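## Task

Take the tube out of the rack beside the window and seat it fully in the rack beside the door. The task fails if the tube ever reaches the floor, or if the robot topples or is left leaning. Afterwards open the gripper and pull the robot away. The tube must stay seated on its own, with nothing from the robot holding it there.

## Robot and tools

ROBOT. A LinearBot: a base that can drive in any direction, with a column about 1.75 m tall. A carriage rides the column over 1.0 m of travel (lift_m). It carries two identical six-joint arms, each ending in a two-finger gripper. Arm bases sit near 0.57 m + lift_m above the floor, and some carriage parts reach about 0.15 m lower. A hand can reach 0.78 m from its shoulder but only about 0.38 m below its arm base. A hand is roughly 0.16 m long and 0.1 m wide, or 0.14 m with the fingers open. Parked arm joints 1-6 are 0, 0.05, 0.05, 1.45, 0, 0; parked, the robot is about 0.95 m wide by 0.7 m long. The wheel motors are weak (2 N m), so a light push already gives contact_stop. Loose objects may sometimes get a short nudge from outside.

CAMERAS. carriage_camera is fixed on the carriage, facing forward and tilted about 20 degrees down. left_wrist_camera and right_wrist_camera look out beyond the fingertips. The carriage camera and parked fingertips sit up to about 0.45 m above the arm bases.

FRAMES. Base frame: origin on the floor below the base centre, x forward, y left, z up. left_hand and right_hand are reported in it; each is the midpoint between that gripper's pads. quat_wxyz rotates base axes into hand axes: hand z runs along the fingers, which open along hand y; a hand pointing straight up with joints 1, 5, 6 at 0 reads (1, 0, 0, 0). The odometry frame is the base frame as it was when the scene began. base_odometry just counts wheel rotation, so slip shows as travel; heading is left-positive, -3.142 to 3.142.

execute_actions. Arguments: actions, a list holding one action or none; cameras, a list of camera names or "all" (omitted or null means all, [] means none; an unknown name rejects the call). An action may have "base", "joints", or both; they start together and may finish at different times. "base" holds exactly one relative move, counted from the base position in the latest reported state: translate_m (metres, forward positive, -2 to 2), strafe_m (metres, left positive, -2 to 2) or rotate_rad (radians, counter-clockwise/left positive, -6.3 to 6.3). "joints" is a single flat object for both arms, keyed by joint name, each value an absolute target: lift_m 0 to 1 m; for left_ and right_ each: joint1_rad -2.617 to 3.054 (swing about vertical, 0 forward, positive left), joint2_rad 0 to 3.141 (shoulder: 0 upper arm level pointing back, 1.57 upright, 3.14 level forward), joint3_rad 0 to 3.141 (elbow: 0 folded, 3.14 straight), joint4_rad -1.57 to 1.57 (wrist pitch, 0 in line with forearm, positive lifts fingertips), joint5_rad -1.57 to 1.57 (wrist yaw, positive swings fingertips to the RIGHT, opposite to joint 1), joint6_rad -2.094 to 2.094 (roll about the finger axis, positive clockwise seen from the forearm), gripper_m 0 to 0.093 (pad gap in metres). Done tolerances: lift 0.004, joints 1 and 5-6 0.02, joints 2-3 0.055, joint 4 0.04, gripper 0.004. Arms move up to 1.8 rad/s (joints 1-3) and 2.7 rad/s (4-6); one action runs at most 15 s. Any unknown key or out-of-range number rejects the call with no motion. A joint or base left out may keep driving toward an earlier target unseen. With an empty list the call just reports state and images.

wait: seconds, 0 to 10; nothing new is commanded, and it reports like an empty action. zoom_image: camera plus region [x0, y0, x1, y1] in pixels of that camera's latest full image, origin top-left, at most 504 by 504. read_manual: section "licences" only; no motion. finished_scene: scene number (1 or 2); ends the scene for good once the last command is held, and says whether the task succeeded, so the result must already be stable.

RESULTS. joint_positions, hand poses, base_odometry, motor_effort (percent of max, positive toward larger joint values, bracket = peak of the last action; each motor has a fixed bias up to a few points plus half the reading, and noise), drive_wheels (busiest wheel, sign meaningless; higher at rest than after a free move means the base still presses something), joint torques per arm joint (offset, scale and noise included), and a pictures line naming the image order. base_status and joint_status: "done" (for the base, wheels turned the full amount even if slipping), "off_target" (stopped short, may still push; normal for a gripper holding something), "contact_stop" or "time_out" (target dropped, holds where it stopped), "not_followed" after a "joint command not followed" line with a cause (self-collision check withheld that arm's targets; gripper still moves; the targets may be retried later), "limit_stop_at_motor_heat". on_its_own lists uncommanded behaviour; "held at" gives the held target, not the actual position. If a result reports a stop, the remaining execute_actions, wait and finished_scene calls in that reply are skipped. MOTOR HOT warns from 75 °C; OVER-TEMPERATURE FAULT: at 90 °C that arm halts 10 s; at 100 °C it goes limp and drops. Stretched arms heat quickly, even empty. ARM HIT means an arm struck the robot hard.

CAUTIONS. Base contact detection reacts late or not at all; arms and grippers have none and spring to target once freed. After a blocked drive, reverse about 0.2 m (or turn back), again if still pressed; this may itself stop once. Never reverse into a table edge the column is under. A lift lowering onto a resting hand may not stop; falling lift effort signals the hand is supported. Hand readings drift at long reach and sag about 10-17 cm under 1 kg. Gripper force is about 45-60 N per pad. To clear a withheld arm, move that arm alone first, then the other. Never let arms collide or press together. Tipping is likeliest with high carriage, outstretched arms, loads, pulling, or sudden stops; only images reveal a lean. Avoid dropping the tube, slamming, and hard shoves.

Each tool is called after ">>>" as name(argument=value, ...), one argument or row to a line, values as JSON.

## Session

>>> execute_actions(
  actions=[],
)

Scene clock: 0.00 s.
Joint torques (N m, as the arm reports them, + toward a larger angle): no reading
base_odometry: x=+0.000 y=+0.000 heading=+0.000 (m, m, rad; odometry frame)
base_status: not commanded
joint_positions: lift_m=+0.301 left_joint1_rad=+0.002 left_joint2_rad=+0.054 left_joint3_rad=+0.073 left_joint4_rad=+1.511 left_joint5_rad=+0.021 left_joint6_rad=+0.026 left_gripper_m=+0.094 right_joint1_rad=+0.012 right_joint2_rad=+0.039 right_joint3_rad=+0.060 right_joint4_rad=+1.464 right_joint5_rad=+0.008 right_joint6_rad=-0.002 right_gripper_m=+0.094
joint_status: not commanded
motor_effort: lift_m=+24 drive_wheels=+1 (%)
left_hand: x=+0.2917 y=+0.3467 z=+1.3031 quat_wxyz=(+1.000, +0.011, +0.020, +0.014) (m; base frame)
right_hand: x=+0.3027 y=-0.3514 z=+1.2988 quat_wxyz=(+0.999, +0.004, +0.043, +0.005) (m; base frame)
pictures: carriage_camera, left_wrist_camera, right_wrist_camera
Images, in order (width x height): carriage_camera 504x504, left_wrist_camera 504x504, right_wrist_camera 504x504.

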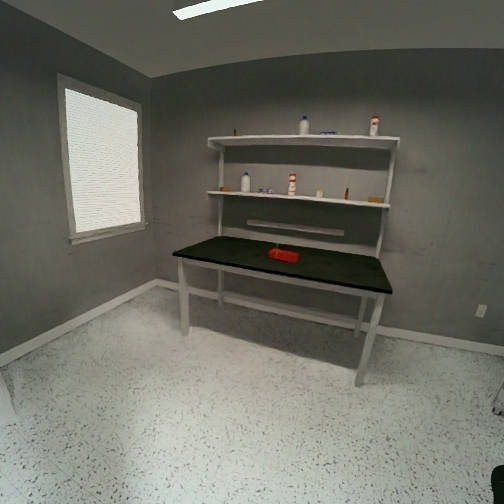

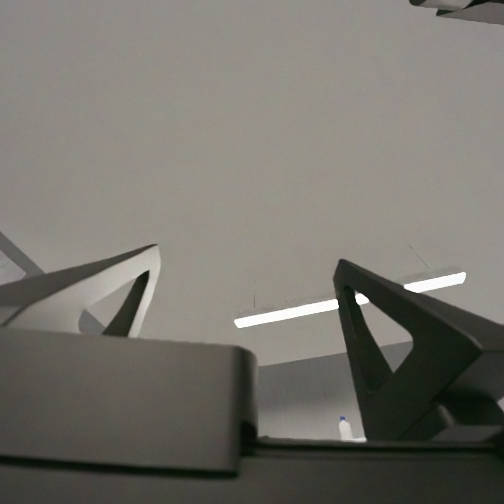

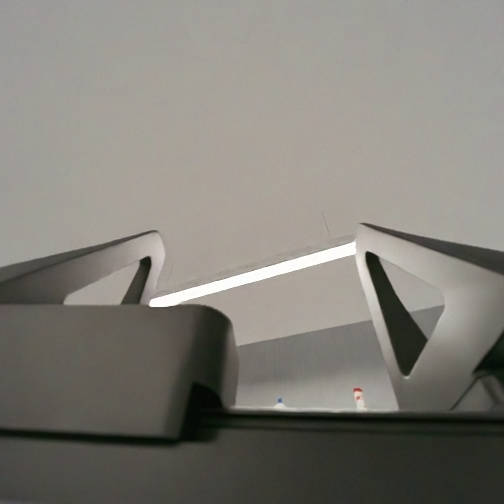

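>>> zoom_image(
  camera="carriage_camera",
  region=[240, 225, 330, 285],
)

Region (240, 225, 330, 285) of carriage_camera's 504x504 image, scaled by 5.600, with more detail than that image has.

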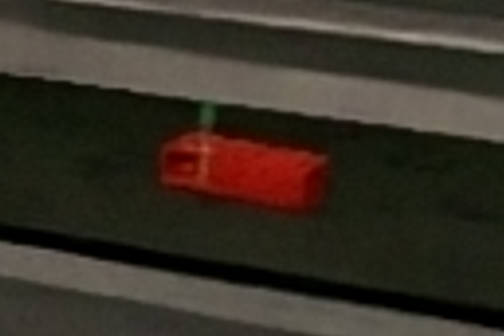

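>>> execute_actions(
  actions=[
    {"base": {"rotate_rad": -0.28}, "joints": {"lift_m": 0.5, "left_joint1_rad": -0.168, "left_joint2_rad": 2.2, "left_joint3_rad": 1.2, "left_joint4_rad": -0.56, "left_joint5_rad": 0, "left_joint6_rad": 0, "left_gripper_m": 0.06}},
  ],
  cameras=["carriage_camera"],
)

>>> execute_actions(
  actions=[
    {"base": {"translate_m": 1.0}},
  ],
  cameras=["carriage_camera", "left_wrist_camera"],
)

Scene clock: 23.17 s.
Joint torques (N m, as the arm reports them, + toward a larger angle): left_arm=[-0.79 -9.31  4.79  0.4  -0.07  0.02] | right_arm=[ 0.25  5.53  6.49 -0.25  0.03  0.06]
base_odometry: x=+0.000 y=+0.000 heading=-0.280 (m, m, rad; odometry frame)
base_status: done
joint_positions: lift_m=+0.500 left_joint1_rad=-0.163 left_joint2_rad=+2.200 left_joint3_rad=+1.186 left_joint4_rad=-0.562 left_joint5_rad=+0.003 left_joint6_rad=+0.004 left_gripper_m=+0.060 right_joint1_rad=+0.012 right_joint2_rad=+0.039 right_joint3_rad=+0.060 right_joint4_rad=+1.464 right_joint5_rad=+0.008 right_joint6_rad=-0.002 right_gripper_m=+0.094
joint_status: all done
motor_effort: lift_m=+23(30) drive_wheels=+8(25) (%)
left_hand: x=+0.6313 y=+0.2922 z=+0.9691 quat_wxyz=(-0.003, +0.083, +0.997, -0.001) (m; base frame)
right_hand: x=+0.3027 y=-0.3514 z=+1.4982 quat_wxyz=(+0.999, +0.004, +0.043, +0.005) (m; base frame)
pictures: carriage_camera
Images, in order (width x height): carriage_camera 504x504.

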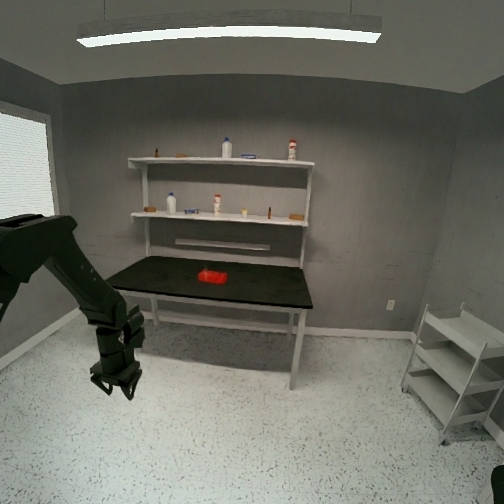

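Scene clock: 27.57 s.
Joint torques (N m, as the arm reports them, + toward a larger angle): left_arm=[-0.88 -9.    4.92  0.34 -0.07  0.02] | right_arm=[ 0.27  5.54  6.44 -0.22  0.04  0.05]
base_odometry: x=+0.961 y=-0.277 heading=-0.280 (m, m, rad; odometry frame)
base_status: done
joint_positions: lift_m=+0.500 left_joint1_rad=-0.163 left_joint2_rad=+2.200 left_joint3_rad=+1.186 left_joint4_rad=-0.563 left_joint5_rad=+0.003 left_joint6_rad=+0.004 left_gripper_m=+0.060 right_joint1_rad=+0.012 right_joint2_rad=+0.039 right_joint3_rad=+0.060 right_joint4_rad=+1.462 right_joint5_rad=+0.008 right_joint6_rad=-0.002 right_gripper_m=+0.094
joint_status: not commanded
motor_effort: lift_m=+23(23) drive_wheels=-8(37) (%)
left_hand: x=+0.6311 y=+0.2922 z=+0.9691 quat_wxyz=(-0.003, +0.083, +0.997, -0.001) (m; base frame)
right_hand: x=+0.3031 y=-0.3514 z=+1.4982 quat_wxyz=(+0.999, +0.004, +0.044, +0.005) (m; base frame)
pictures: carriage_camera, left_wrist_camera
Images, in order (width x height): carriage_camera 504x504, left_wrist_camera 504x504.

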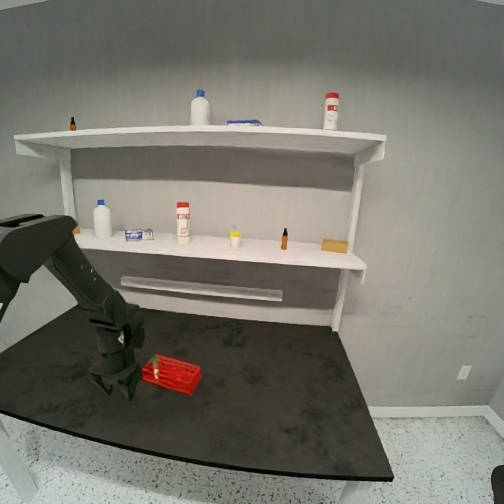

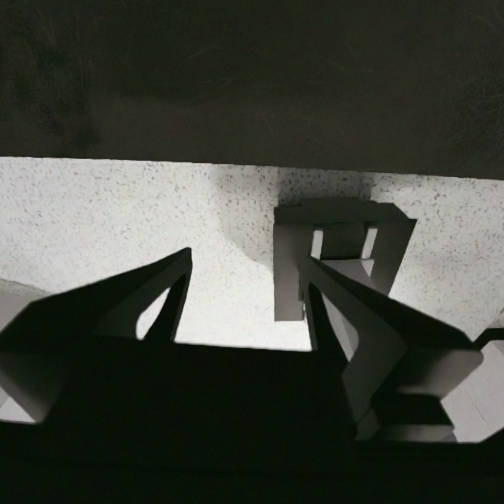

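>>> execute_actions(
  actions=[
    {"base": {"translate_m": 0.21}, "joints": {"lift_m": 0.47, "left_joint1_rad": -0.08, "left_joint6_rad": 0.25}},
  ],
  cameras=["carriage_camera", "left_wrist_camera"],
)

Scene clock: 40.47 s.
Joint torques (N m, as the arm reports them, + toward a larger angle): left_arm=[-0.77 -9.43  4.69  0.35 -0.01  0.11] | right_arm=[ 0.23  5.55  6.54 -0.23  0.04  0.07]
base_odometry: x=+1.163 y=-0.336 heading=-0.281 (m, m, rad; odometry frame)
base_status: done
joint_positions: lift_m=+0.470 left_joint1_rad=-0.075 left_joint2_rad=+2.204 left_joint3_rad=+1.186 left_joint4_rad=-0.564 left_joint5_rad=+0.000 left_joint6_rad=+0.245 left_gripper_m=+0.060 right_joint1_rad=+0.012 right_joint2_rad=+0.039 right_joint3_rad=+0.060 right_joint4_rad=+1.463 right_joint5_rad=+0.008 right_joint6_rad=-0.002 right_gripper_m=+0.094
joint_status: all done
motor_effort: lift_m=+25(26) drive_wheels=-10(35) (%)
left_hand: x=+0.6338 y=+0.3238 z=+0.9378 quat_wxyz=(-0.006, +0.159, +0.987, -0.001) (m; base frame)
right_hand: x=+0.3028 y=-0.3514 z=+1.4681 quat_wxyz=(+0.999, +0.004, +0.044, +0.005) (m; base frame)
pictures: carriage_camera, left_wrist_camera
Images, in order (width x height): carriage_camera 504x504, left_wrist_camera 504x504.

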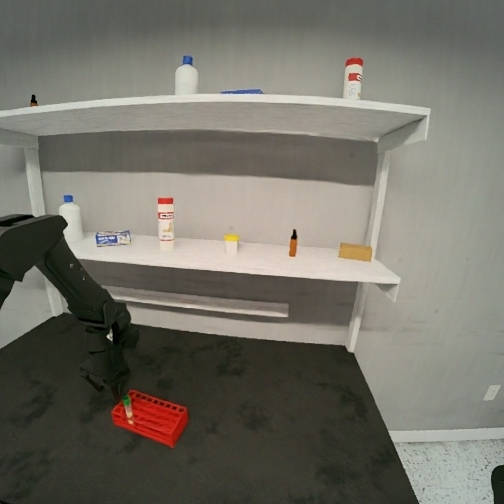

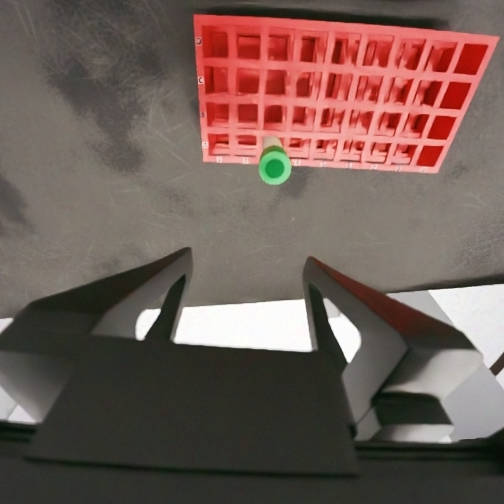

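>>> execute_actions(
  actions=[
    {"base": {"translate_m": 0.023}, "joints": {"lift_m": 0.43, "left_joint1_rad": -0.137}},
  ],
  cameras=["left_wrist_camera"],
)

Scene clock: 60.03 s.
Joint torques (N m, as the arm reports them, + toward a larger angle): left_arm=[-0.03 -9.91  4.67  0.3  -0.04  0.08] | right_arm=[ 0.2   5.54  6.53 -0.25  0.03  0.06]
base_odometry: x=+1.185 y=-0.343 heading=-0.282 (m, m, rad; odometry frame)
base_status: done
joint_positions: lift_m=+0.430 left_joint1_rad=-0.141 left_joint2_rad=+2.207 left_joint3_rad=+1.186 left_joint4_rad=-0.562 left_joint5_rad=+0.000 left_joint6_rad=+0.246 left_gripper_m=+0.060 right_joint1_rad=+0.012 right_joint2_rad=+0.039 right_joint3_rad=+0.060 right_joint4_rad=+1.463 right_joint5_rad=+0.008 right_joint6_rad=-0.002 right_gripper_m=+0.094
joint_status: all done
motor_effort: lift_m=+25(26) drive_wheels=+4(34) (%)
left_hand: x=+0.6311 y=+0.3005 z=+0.8966 quat_wxyz=(-0.006, +0.192, +0.981, +0.000) (m; base frame)
right_hand: x=+0.3028 y=-0.3514 z=+1.4280 quat_wxyz=(+0.999, +0.004, +0.043, +0.005) (m; base frame)
pictures: left_wrist_camera
Images, in order (width x height): left_wrist_camera 504x504.

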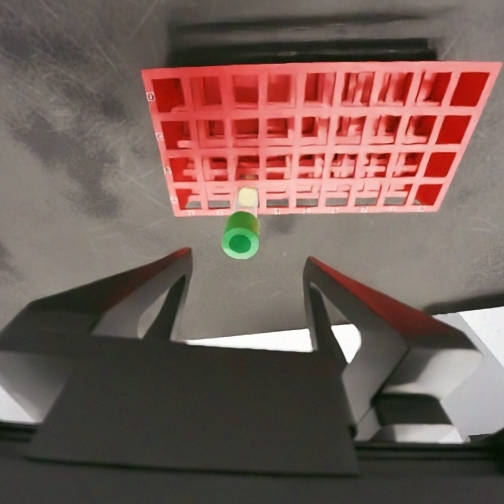

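>>> execute_actions(
  actions=[
    {"base": {"translate_m": 0.003}, "joints": {"lift_m": 0.395, "left_joint1_rad": -0.128, "left_gripper_m": 0.045}},
  ],
  cameras=["carriage_camera", "left_wrist_camera"],
)

Scene clock: 72.60 s.
Joint torques (N m, as the arm reports them, + toward a larger angle): left_arm=[  0.2  -10.28   4.85   0.32  -0.02   0.05] | right_arm=[ 0.15  5.47  6.55 -0.25  0.03  0.07]
base_odometry: x=+1.188 y=-0.343 heading=-0.283 (m, m, rad; odometry frame)
base_status: done
joint_positions: lift_m=+0.395 left_joint1_rad=-0.134 left_joint2_rad=+2.211 left_joint3_rad=+1.186 left_joint4_rad=-0.562 left_joint5_rad=+0.000 left_joint6_rad=+0.246 left_gripper_m=+0.045 right_joint1_rad=+0.012 right_joint2_rad=+0.039 right_joint3_rad=+0.060 right_joint4_rad=+1.463 right_joint5_rad=+0.008 right_joint6_rad=-0.002 right_gripper_m=+0.094
joint_status: all done
motor_effort: lift_m=+24(26) drive_wheels=+3(25) (%)
left_hand: x=+0.6308 y=+0.3032 z=+0.8606 quat_wxyz=(-0.008, +0.189, +0.982, -0.001) (m; base frame)
right_hand: x=+0.3028 y=-0.3514 z=+1.3931 quat_wxyz=(+0.999, +0.004, +0.044, +0.005) (m; base frame)
pictures: carriage_camera, left_wrist_camera
Images, in order (width x height): carriage_camera 504x504, left_wrist_camera 504x504.

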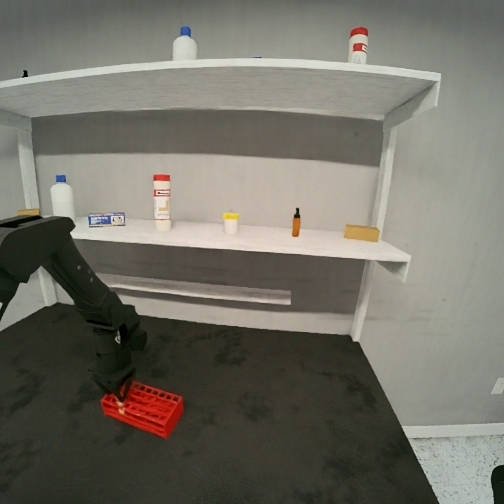

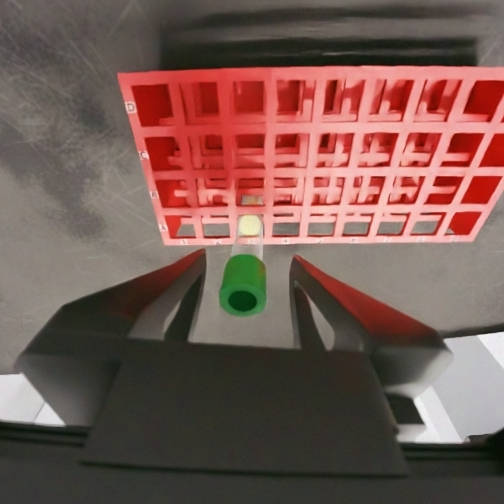

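>>> execute_actions(
  actions=[
    {"joints": {"left_gripper_m": 0.01}},
  ],
  cameras=["left_wrist_camera"],
)

>>> execute_actions(
  actions=[
    {"joints": {"lift_m": 0.465}},
  ],
  cameras=["carriage_camera", "left_wrist_camera"],
)

Scene clock: 77.07 s.
Joint torques (N m, as the arm reports them, + toward a larger angle): left_arm=[  0.13 -10.13   4.82   0.37   0.04   0.07] | right_arm=[ 0.19  5.58  6.53 -0.22  0.03  0.05]
base_odometry: x=+1.188 y=-0.343 heading=-0.283 (m, m, rad; odometry frame)
base_status: not commanded
joint_positions: lift_m=+0.395 left_joint1_rad=-0.134 left_joint2_rad=+2.211 left_joint3_rad=+1.186 left_joint4_rad=-0.562 left_joint5_rad=+0.000 left_joint6_rad=+0.246 left_gripper_m=+0.017 right_joint1_rad=+0.012 right_joint2_rad=+0.039 right_joint3_rad=+0.060 right_joint4_rad=+1.463 right_joint5_rad=+0.008 right_joint6_rad=-0.002 right_gripper_m=+0.094
joint_status: left_gripper_m off_target (ended at +0.017, target +0.010)
motor_effort: lift_m=+24(24) drive_wheels=+3(3) (%)
left_hand: x=+0.6308 y=+0.3032 z=+0.8606 quat_wxyz=(-0.008, +0.189, +0.982, -0.001) (m; base frame)
right_hand: x=+0.3028 y=-0.3514 z=+1.3931 quat_wxyz=(+0.999, +0.004, +0.044, +0.005) (m; base frame)
pictures: left_wrist_camera
Images, in order (width x height): left_wrist_camera 504x504.

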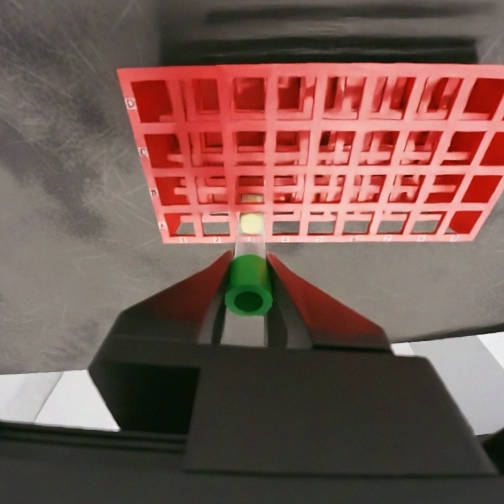

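Scene clock: 77.87 s.
Joint torques (N m, as the arm reports them, + toward a larger angle): left_arm=[ 0.25 -9.59  4.83  0.32 -0.05  0.09] | right_arm=[ 0.23  5.49  6.58 -0.23  0.02  0.07]
base_odometry: x=+1.188 y=-0.343 heading=-0.283 (m, m, rad; odometry frame)
base_status: not commanded
joint_positions: lift_m=+0.465 left_joint1_rad=-0.134 left_joint2_rad=+2.210 left_joint3_rad=+1.186 left_joint4_rad=-0.561 left_joint5_rad=+0.000 left_joint6_rad=+0.246 left_gripper_m=+0.017 right_joint1_rad=+0.012 right_joint2_rad=+0.039 right_joint3_rad=+0.060 right_joint4_rad=+1.463 right_joint5_rad=+0.008 right_joint6_rad=-0.002 right_gripper_m=+0.094
joint_status: all done
motor_effort: lift_m=+23(29) drive_wheels=+3(3) (%)
left_hand: x=+0.6312 y=+0.3031 z=+0.9309 quat_wxyz=(-0.007, +0.189, +0.982, -0.001) (m; base frame)
right_hand: x=+0.3028 y=-0.3514 z=+1.4632 quat_wxyz=(+0.999, +0.004, +0.044, +0.005) (m; base frame)
pictures: carriage_camera, left_wrist_camera
Images, in order (width x height): carriage_camera 504x504, left_wrist_camera 504x504.

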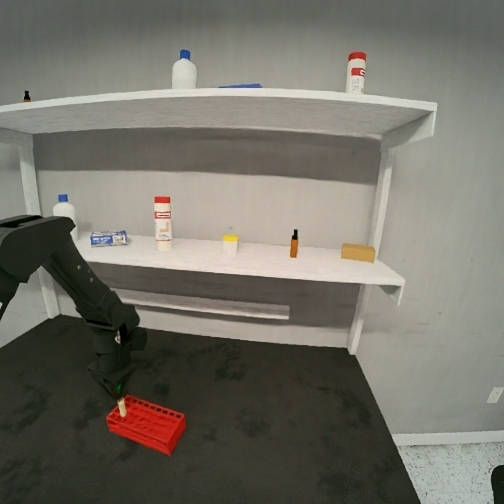

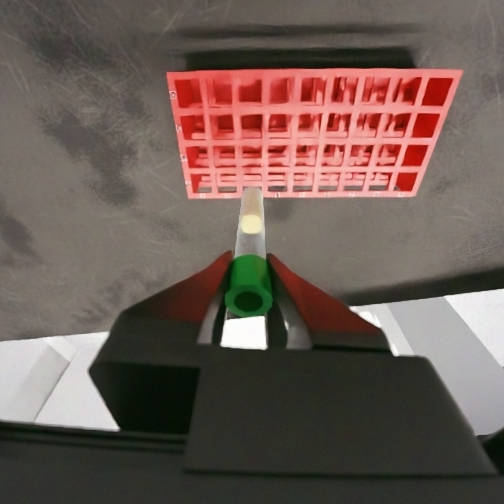

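>>> zoom_image(
  camera="left_wrist_camera",
  region=[180, 130, 330, 260],
)

Region (180, 130, 330, 260) of left_wrist_camera's 504x504 image, scaled by 3.360, with more detail than that image has; it fills the top 437 rows of this view, and the rest is white.

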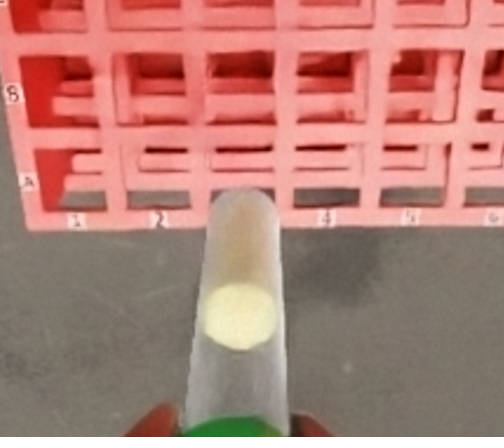

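>>> execute_actions(
  actions=[
    {"base": {"translate_m": -1.2}, "joints": {"lift_m": 0.64}},
  ],
  cameras=["carriage_camera"],
)

>>> execute_actions(
  actions=[
    {"base": {"rotate_rad": 2.87}},
  ],
  cameras=["carriage_camera"],
)

Scene clock: 108.47 s.
Joint torques (N m, as the arm reports them, + toward a larger angle): left_arm=[-0.35 -9.98  4.72  0.24 -0.04  0.09] | right_arm=[ 0.11  5.44  6.59 -0.24  0.02  0.08]
base_odometry: x=+0.036 y=-0.007 heading=-0.284 (m, m, rad; odometry frame)
base_status: done
joint_positions: lift_m=+0.640 left_joint1_rad=-0.130 left_joint2_rad=+2.210 left_joint3_rad=+1.186 left_joint4_rad=-0.558 left_joint5_rad=+0.000 left_joint6_rad=+0.246 left_gripper_m=+0.017 right_joint1_rad=+0.012 right_joint2_rad=+0.039 right_joint3_rad=+0.060 right_joint4_rad=+1.462 right_joint5_rad=+0.008 right_joint6_rad=-0.002 right_gripper_m=+0.094
joint_status: all done
motor_effort: lift_m=+24(29) drive_wheels=-9(45) (%)
left_hand: x=+0.6321 y=+0.3042 z=+1.1060 quat_wxyz=(-0.005, +0.187, +0.982, +0.000) (m; base frame)
right_hand: x=+0.3030 y=-0.3514 z=+1.6381 quat_wxyz=(+0.999, +0.004, +0.044, +0.005) (m; base frame)
pictures: carriage_camera
Images, in order (width x height): carriage_camera 504x504.

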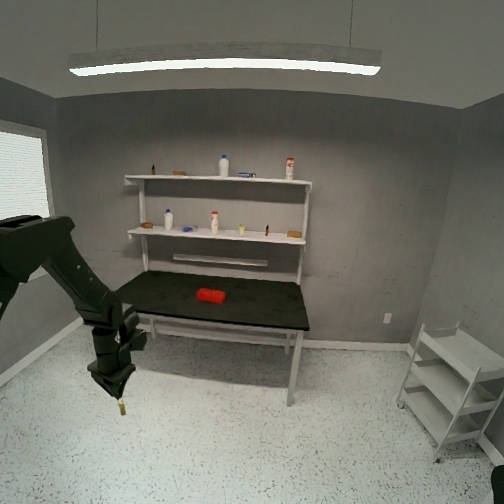

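Scene clock: 112.57 s.
Joint torques (N m, as the arm reports them, + toward a larger angle): left_arm=[-1.04 -9.95  4.8   0.24  0.03  0.09] | right_arm=[ 0.23  5.49  6.58 -0.19  0.02  0.06]
base_odometry: x=+0.036 y=-0.007 heading=+2.585 (m, m, rad; odometry frame)
base_status: done
joint_positions: lift_m=+0.640 left_joint1_rad=-0.122 left_joint2_rad=+2.210 left_joint3_rad=+1.186 left_joint4_rad=-0.554 left_joint5_rad=-0.002 left_joint6_rad=+0.246 left_gripper_m=+0.017 right_joint1_rad=+0.012 right_joint2_rad=+0.039 right_joint3_rad=+0.060 right_joint4_rad=+1.458 right_joint5_rad=+0.008 right_joint6_rad=-0.002 right_gripper_m=+0.094
joint_status: not commanded
motor_effort: lift_m=+24(24) drive_wheels=+9(38) (%)
left_hand: x=+0.6336 y=+0.3075 z=+1.1060 quat_wxyz=(-0.003, +0.183, +0.983, +0.001) (m; base frame)
right_hand: x=+0.3042 y=-0.3514 z=+1.6380 quat_wxyz=(+0.999, +0.004, +0.046, +0.005) (m; base frame)
pictures: carriage_camera
Images, in order (width x height): carriage_camera 504x504.

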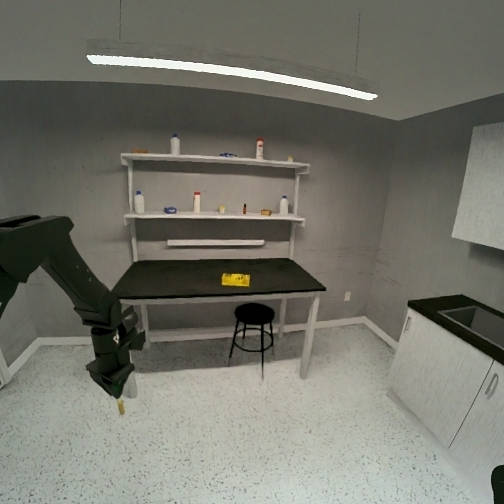

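>>> execute_actions(
  actions=[
    {"base": {"rotate_rad": -0.143}},
  ],
  cameras=[],
)

>>> execute_actions(
  actions=[
    {"base": {"translate_m": 1.12}, "joints": {"left_joint6_rad": -0.2}},
  ],
  cameras=["carriage_camera", "left_wrist_camera"],
)

Scene clock: 135.70 s.
Joint torques (N m, as the arm reports them, + toward a larger angle): left_arm=[ -0.23 -10.29   4.75   0.26  -0.02   0.1 ] | right_arm=[ 0.21  5.5   6.51 -0.19  0.05  0.09]
base_odometry: x=+0.036 y=-0.007 heading=+2.443 (m, m, rad; odometry frame)
base_status: done
joint_positions: lift_m=+0.640 left_joint1_rad=-0.130 left_joint2_rad=+2.210 left_joint3_rad=+1.186 left_joint4_rad=-0.555 left_joint5_rad=-0.002 left_joint6_rad=+0.246 left_gripper_m=+0.017 right_joint1_rad=+0.012 right_joint2_rad=+0.039 right_joint3_rad=+0.060 right_joint4_rad=+1.460 right_joint5_rad=+0.008 right_joint6_rad=-0.002 right_gripper_m=+0.094
joint_status: not commanded
motor_effort: lift_m=+24(24) drive_wheels=-10(24) (%)
left_hand: x=+0.6330 y=+0.3046 z=+1.1060 quat_wxyz=(-0.004, +0.187, +0.982, +0.001) (m; base frame)
right_hand: x=+0.3036 y=-0.3514 z=+1.6381 quat_wxyz=(+0.999, +0.004, +0.045, +0.005) (m; base frame)
pictures: none
No camera images: the call's "cameras" was empty. Leave "cameras" out to get every camera's image.

Scene clock: 140.33 s.
Joint torques (N m, as the arm reports them, + toward a larger angle): left_arm=[-0.14 -9.86  4.86  0.28 -0.06  0.03] | right_arm=[ 0.24  5.51  6.56 -0.24  0.03  0.07]
base_odometry: x=-0.823 y=+0.712 heading=+2.444 (m, m, rad; odometry frame)
base_status: done
joint_positions: lift_m=+0.640 left_joint1_rad=-0.130 left_joint2_rad=+2.210 left_joint3_rad=+1.186 left_joint4_rad=-0.558 left_joint5_rad=-0.002 left_joint6_rad=-0.196 left_gripper_m=+0.017 right_joint1_rad=+0.012 right_joint2_rad=+0.039 right_joint3_rad=+0.060 right_joint4_rad=+1.462 right_joint5_rad=+0.008 right_joint6_rad=-0.002 right_gripper_m=+0.094
joint_status: all done
motor_effort: lift_m=+24(24) drive_wheels=-9(37) (%)
left_hand: x=+0.6321 y=+0.3047 z=+1.1060 quat_wxyz=(-0.005, -0.033, +0.999, +0.002) (m; base frame)
right_hand: x=+0.3031 y=-0.3514 z=+1.6381 quat_wxyz=(+0.999, +0.004, +0.044, +0.005) (m; base frame)
pictures: carriage_camera, left_wrist_camera
Images, in order (width x height): carriage_camera 504x504, left_wrist_camera 504x504.

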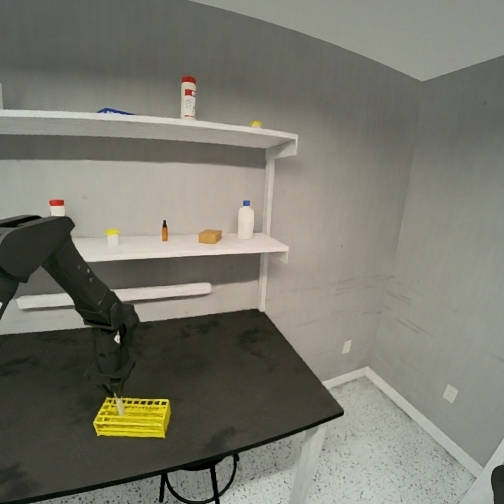

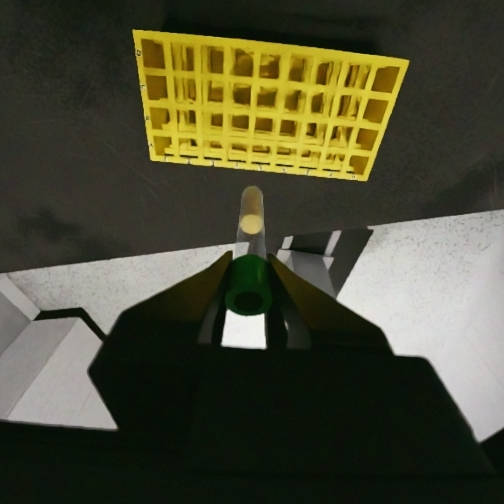

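>>> zoom_image(
  camera="left_wrist_camera",
  region=[180, 70, 340, 210],
)

Region (180, 70, 340, 210) of left_wrist_camera's 504x504 image, scaled by 3.150, with more detail than that image has; it fills the top 441 rows of this view, and the rest is white.

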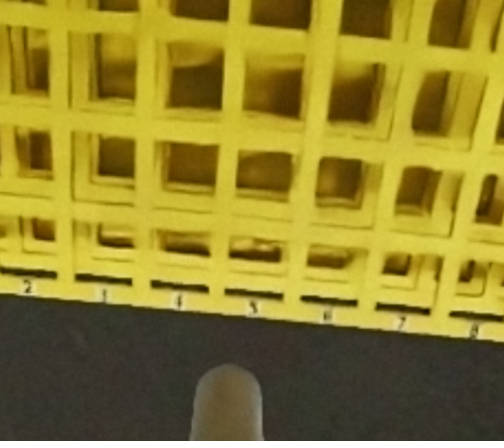

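>>> execute_actions(
  actions=[
    {"base": {"translate_m": 0.0375}, "joints": {"lift_m": 0.615, "left_joint1_rad": -0.152, "left_joint6_rad": -0.112}},
  ],
  cameras=["left_wrist_camera"],
)

>>> zoom_image(
  camera="left_wrist_camera",
  region=[180, 130, 330, 260],
)

Scene clock: 165.97 s.
Joint torques (N m, as the arm reports them, + toward a larger angle): left_arm=[-0.52 -9.77  4.92  0.35 -0.02  0.07] | right_arm=[ 0.16  5.49  6.62 -0.26  0.05  0.08]
base_odometry: x=-0.852 y=+0.736 heading=+2.445 (m, m, rad; odometry frame)
base_status: done
joint_positions: lift_m=+0.615 left_joint1_rad=-0.149 left_joint2_rad=+2.210 left_joint3_rad=+1.186 left_joint4_rad=-0.561 left_joint5_rad=-0.002 left_joint6_rad=-0.115 left_gripper_m=+0.017 right_joint1_rad=+0.012 right_joint2_rad=+0.039 right_joint3_rad=+0.060 right_joint4_rad=+1.463 right_joint5_rad=+0.008 right_joint6_rad=-0.002 right_gripper_m=+0.094
joint_status: all done
motor_effort: lift_m=+25(26) drive_wheels=+5(36) (%)
left_hand: x=+0.6304 y=+0.2981 z=+1.0809 quat_wxyz=(-0.007, +0.017, +1.000, +0.002) (m; base frame)
right_hand: x=+0.3028 y=-0.3514 z=+1.6131 quat_wxyz=(+0.999, +0.004, +0.044, +0.005) (m; base frame)
pictures: left_wrist_camera
Images, in order (width x height): left_wrist_camera 504x504.

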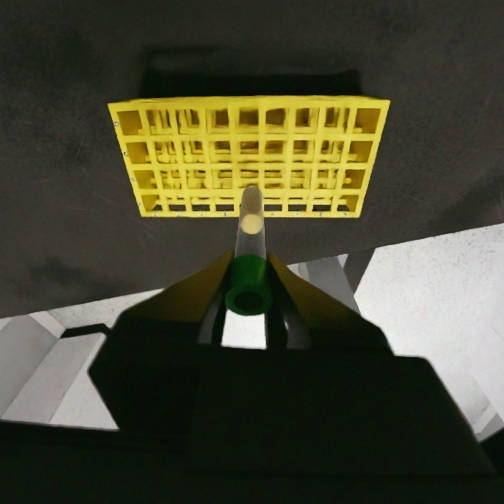

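Region (180, 130, 330, 260) of left_wrist_camera's 504x504 image, scaled by 3.360, with more detail than that image has; it fills the top 437 rows of this view, and the rest is white.

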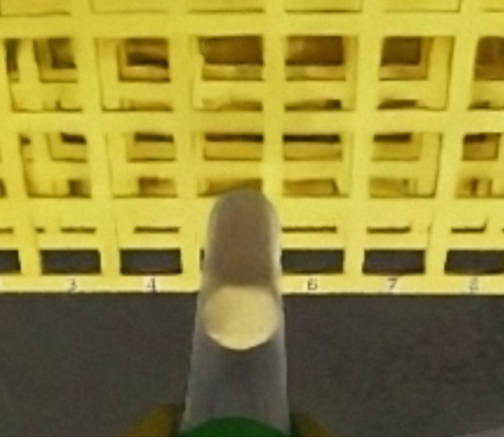

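>>> execute_actions(
  actions=[
    {"base": {"translate_m": 0.0035}, "joints": {"lift_m": 0.602, "left_joint1_rad": -0.137}},
  ],
  cameras=["left_wrist_camera"],
)

>>> zoom_image(
  camera="left_wrist_camera",
  region=[180, 130, 330, 260],
)

Scene clock: 174.40 s.
Joint torques (N m, as the arm reports them, + toward a larger angle): left_arm=[  0.12 -10.     4.91   0.33  -0.01   0.1 ] | right_arm=[ 0.21  5.56  6.5  -0.25  0.03  0.05]
base_odometry: x=-0.854 y=+0.738 heading=+2.446 (m, m, rad; odometry frame)
base_status: done
joint_positions: lift_m=+0.602 left_joint1_rad=-0.142 left_joint2_rad=+2.209 left_joint3_rad=+1.186 left_joint4_rad=-0.561 left_joint5_rad=-0.002 left_joint6_rad=-0.115 left_gripper_m=+0.017 right_joint1_rad=+0.012 right_joint2_rad=+0.039 right_joint3_rad=+0.060 right_joint4_rad=+1.463 right_joint5_rad=+0.008 right_joint6_rad=-0.002 right_gripper_m=+0.094
joint_status: all done
motor_effort: lift_m=+25(26) drive_wheels=+4(28) (%)
left_hand: x=+0.6310 y=+0.3006 z=+1.0680 quat_wxyz=(-0.006, +0.013, +1.000, +0.002) (m; base frame)
right_hand: x=+0.3028 y=-0.3514 z=+1.6000 quat_wxyz=(+0.999, +0.004, +0.043, +0.005) (m; base frame)
pictures: left_wrist_camera
Images, in order (width x height): left_wrist_camera 504x504.

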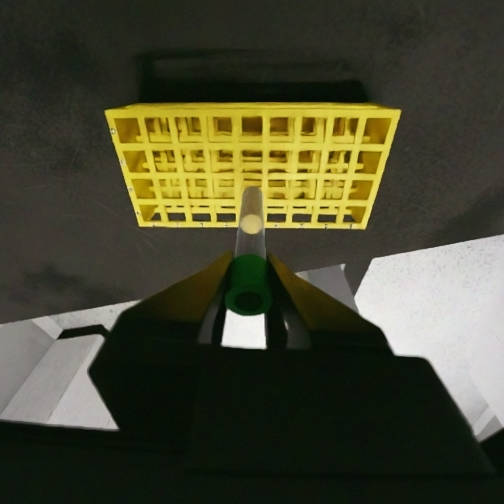

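Region (180, 130, 330, 260) of left_wrist_camera's 504x504 image, scaled by 3.360, with more detail than that image has; it fills the top 437 rows of this view, and the rest is white.

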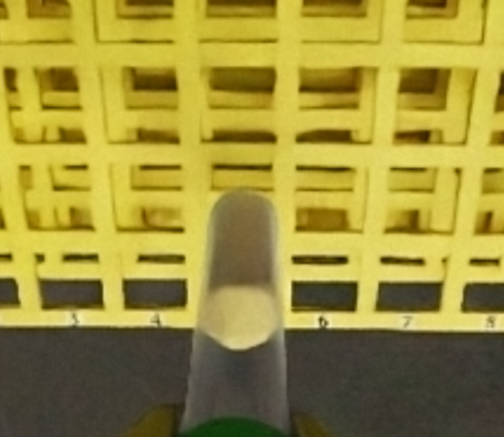

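>>> execute_actions(
  actions=[
    {"joints": {"lift_m": 0.585, "left_joint1_rad": -0.134}},
  ],
  cameras=["carriage_camera", "left_wrist_camera"],
)

>>> zoom_image(
  camera="left_wrist_camera",
  region=[180, 130, 330, 260],
)

Scene clock: 182.17 s.
Joint torques (N m, as the arm reports them, + toward a larger angle): left_arm=[ 0.19 -9.94  4.79  0.38 -0.03  0.07] | right_arm=[ 0.21  5.57  6.55 -0.25  0.02  0.08]
base_odometry: x=-0.854 y=+0.738 heading=+2.446 (m, m, rad; odometry frame)
base_status: not commanded
joint_positions: lift_m=+0.585 left_joint1_rad=-0.141 left_joint2_rad=+2.210 left_joint3_rad=+1.186 left_joint4_rad=-0.562 left_joint5_rad=-0.002 left_joint6_rad=-0.115 left_gripper_m=+0.017 right_joint1_rad=+0.012 right_joint2_rad=+0.039 right_joint3_rad=+0.060 right_joint4_rad=+1.464 right_joint5_rad=+0.008 right_joint6_rad=-0.002 right_gripper_m=+0.094
joint_status: all done
motor_effort: lift_m=+25(26) drive_wheels=+4(5) (%)
left_hand: x=+0.6308 y=+0.3011 z=+1.0509 quat_wxyz=(-0.007, +0.013, +1.000, +0.002) (m; base frame)
right_hand: x=+0.3027 y=-0.3514 z=+1.5830 quat_wxyz=(+0.999, +0.004, +0.043, +0.005) (m; base frame)
pictures: carriage_camera, left_wrist_camera
Images, in order (width x height): carriage_camera 504x504, left_wrist_camera 504x504.

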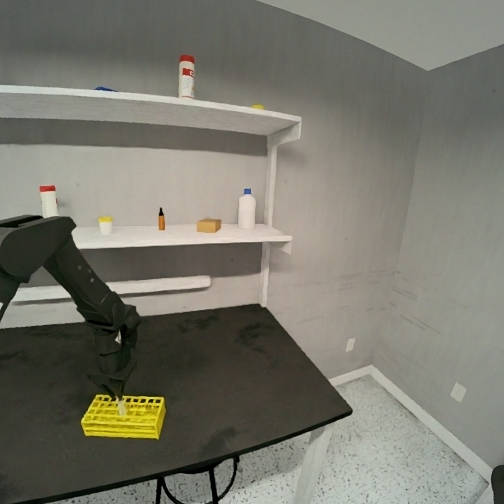

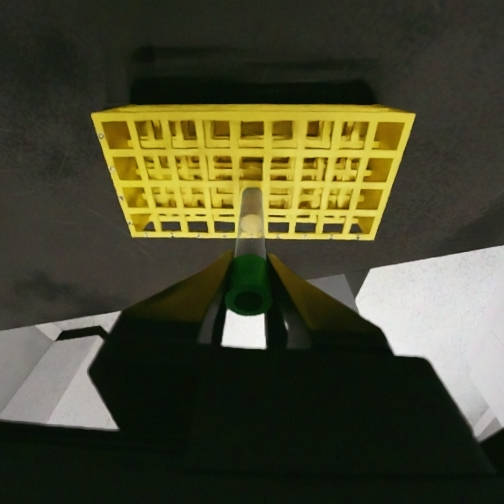

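Region (180, 130, 330, 260) of left_wrist_camera's 504x504 image, scaled by 3.360, with more detail than that image has; it fills the top 437 rows of this view, and the rest is white.

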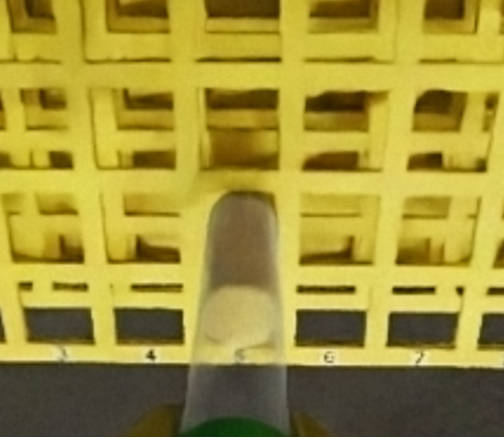

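>>> execute_actions(
  actions=[
    {"joints": {"lift_m": 0.548}},
  ],
  cameras=["left_wrist_camera"],
)

Scene clock: 194.00 s.
Joint torques (N m, as the arm reports them, + toward a larger angle): left_arm=[ 0.2  -9.93  4.61  0.3  -0.09  0.07] | right_arm=[ 0.14  5.5   6.5  -0.26  0.03  0.07]
base_odometry: x=-0.854 y=+0.738 heading=+2.446 (m, m, rad; odometry frame)
base_status: not commanded
joint_positions: lift_m=+0.548 left_joint1_rad=-0.140 left_joint2_rad=+2.210 left_joint3_rad=+1.186 left_joint4_rad=-0.563 left_joint5_rad=-0.002 left_joint6_rad=-0.115 left_gripper_m=+0.017 right_joint1_rad=+0.012 right_joint2_rad=+0.039 right_joint3_rad=+0.060 right_joint4_rad=+1.464 right_joint5_rad=+0.008 right_joint6_rad=-0.002 right_gripper_m=+0.094
joint_status: all done
motor_effort: lift_m=+25(26) drive_wheels=+3(4) (%)
left_hand: x=+0.6305 y=+0.3012 z=+1.0137 quat_wxyz=(-0.008, +0.012, +1.000, +0.002) (m; base frame)
right_hand: x=+0.3027 y=-0.3514 z=+1.5461 quat_wxyz=(+0.999, +0.004, +0.043, +0.005) (m; base frame)
pictures: left_wrist_camera
Images, in order (width x height): left_wrist_camera 504x504.

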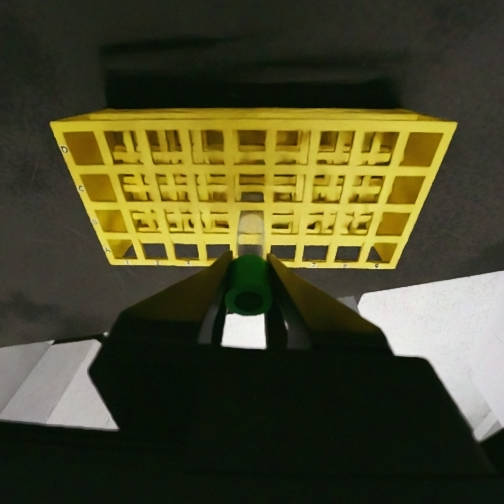

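>>> execute_actions(
  actions=[
    {"joints": {"lift_m": 0.545, "left_gripper_m": 0.05}},
  ],
  cameras=["left_wrist_camera"],
)

>>> execute_actions(
  actions=[
    {"joints": {"lift_m": 0.6}},
  ],
  cameras=["left_wrist_camera"],
)

Scene clock: 198.90 s.
Joint torques (N m, as the arm reports them, + toward a larger angle): left_arm=[ 0.1  -9.96  4.99  0.33 -0.03  0.08] | right_arm=[ 0.13  5.54  6.52 -0.24  0.04  0.06]
base_odometry: x=-0.854 y=+0.738 heading=+2.446 (m, m, rad; odometry frame)
base_status: not commanded
joint_positions: lift_m=+0.545 left_joint1_rad=-0.140 left_joint2_rad=+2.210 left_joint3_rad=+1.186 left_joint4_rad=-0.561 left_joint5_rad=-0.002 left_joint6_rad=-0.115 left_gripper_m=+0.050 right_joint1_rad=+0.012 right_joint2_rad=+0.039 right_joint3_rad=+0.060 right_joint4_rad=+1.463 right_joint5_rad=+0.008 right_joint6_rad=-0.002 right_gripper_m=+0.094
joint_status: all done
motor_effort: lift_m=+24(24) drive_wheels=+3(3) (%)
left_hand: x=+0.6308 y=+0.3012 z=+1.0109 quat_wxyz=(-0.007, +0.012, +1.000, +0.002) (m; base frame)
right_hand: x=+0.3028 y=-0.3514 z=+1.5432 quat_wxyz=(+0.999, +0.004, +0.044, +0.005) (m; base frame)
pictures: left_wrist_camera
Images, in order (width x height): left_wrist_camera 504x504.

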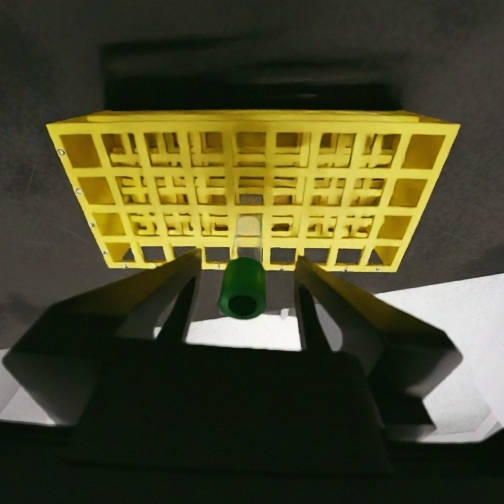

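Scene clock: 199.67 s.
Joint torques (N m, as the arm reports them, + toward a larger angle): left_arm=[ 0.05 -9.82  4.72  0.36 -0.04  0.07] | right_arm=[ 0.19  5.53  6.51 -0.23  0.03  0.05]
base_odometry: x=-0.854 y=+0.738 heading=+2.446 (m, m, rad; odometry frame)
base_status: not commanded
joint_positions: lift_m=+0.600 left_joint1_rad=-0.140 left_joint2_rad=+2.208 left_joint3_rad=+1.186 left_joint4_rad=-0.560 left_joint5_rad=-0.002 left_joint6_rad=-0.115 left_gripper_m=+0.050 right_joint1_rad=+0.012 right_joint2_rad=+0.039 right_joint3_rad=+0.060 right_joint4_rad=+1.462 right_joint5_rad=+0.008 right_joint6_rad=-0.002 right_gripper_m=+0.094
joint_status: all done
motor_effort: lift_m=+24(30) drive_wheels=+3(3) (%)
left_hand: x=+0.6314 y=+0.3012 z=+1.0664 quat_wxyz=(-0.006, +0.012, +1.000, +0.002) (m; base frame)
right_hand: x=+0.3029 y=-0.3514 z=+1.5982 quat_wxyz=(+0.999, +0.004, +0.044, +0.005) (m; base frame)
pictures: left_wrist_camera
Images, in order (width x height): left_wrist_camera 504x504.

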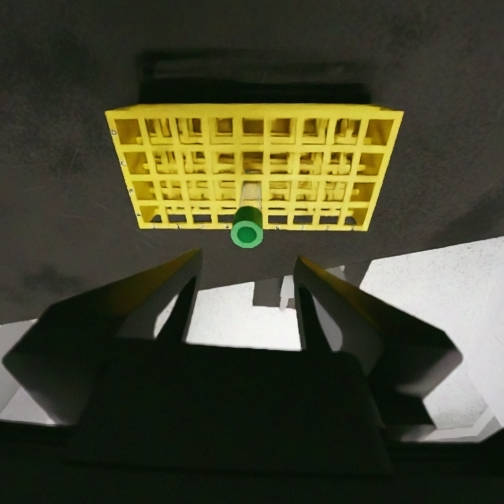

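>>> execute_actions(
  actions=[
    {"base": {"translate_m": -0.25}, "joints": {"left_joint1_rad": 0, "left_joint2_rad": 0.05, "left_joint3_rad": 0.05, "left_joint4_rad": 1.45, "left_joint6_rad": 0}},
  ],
  cameras=["carriage_camera"],
)

>>> zoom_image(
  camera="carriage_camera",
  region=[90, 310, 220, 410],
)

Scene clock: 206.97 s.
Joint torques (N m, as the arm reports them, + toward a larger angle): left_arm=[-0.91  3.47  3.36 -0.34  0.01  0.07] | right_arm=[ 0.21  5.57  6.55 -0.26  0.02  0.06]
base_odometry: x=-0.662 y=+0.578 heading=+2.447 (m, m, rad; odometry frame)
base_status: done
joint_positions: lift_m=+0.600 left_joint1_rad=+0.005 left_joint2_rad=+0.061 left_joint3_rad=+0.070 left_joint4_rad=+1.460 left_joint5_rad=-0.002 left_joint6_rad=-0.005 left_gripper_m=+0.050 right_joint1_rad=+0.012 right_joint2_rad=+0.039 right_joint3_rad=+0.060 right_joint4_rad=+1.464 right_joint5_rad=+0.008 right_joint6_rad=-0.002 right_gripper_m=+0.094
joint_status: all done
motor_effort: lift_m=+24(24) drive_wheels=-9(35) (%)
left_hand: x=+0.3075 y=+0.3507 z=+1.6008 quat_wxyz=(+0.999, -0.001, +0.051, +0.000) (m; base frame)
right_hand: x=+0.3027 y=-0.3514 z=+1.5982 quat_wxyz=(+0.999, +0.004, +0.043, +0.005) (m; base frame)
pictures: carriage_camera
Images, in order (width x height): carriage_camera 504x504.

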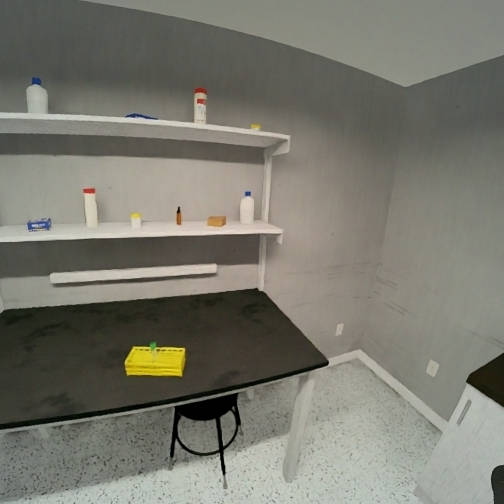

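Region (90, 310, 220, 410) of carriage_camera's 504x504 image, scaled by 3.877, with more detail than that image has; it fills the top 388 rows of this view, and the rest is white.

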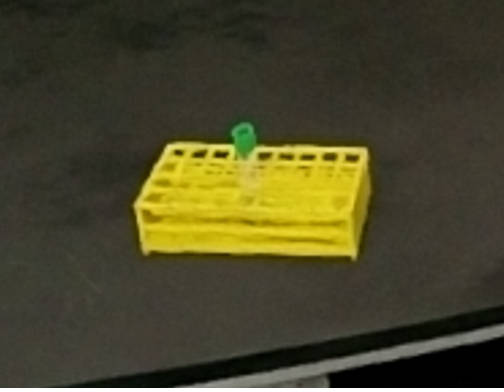

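>>> finished_scene(
  scene=2,
)

The scene is finished: the task was done.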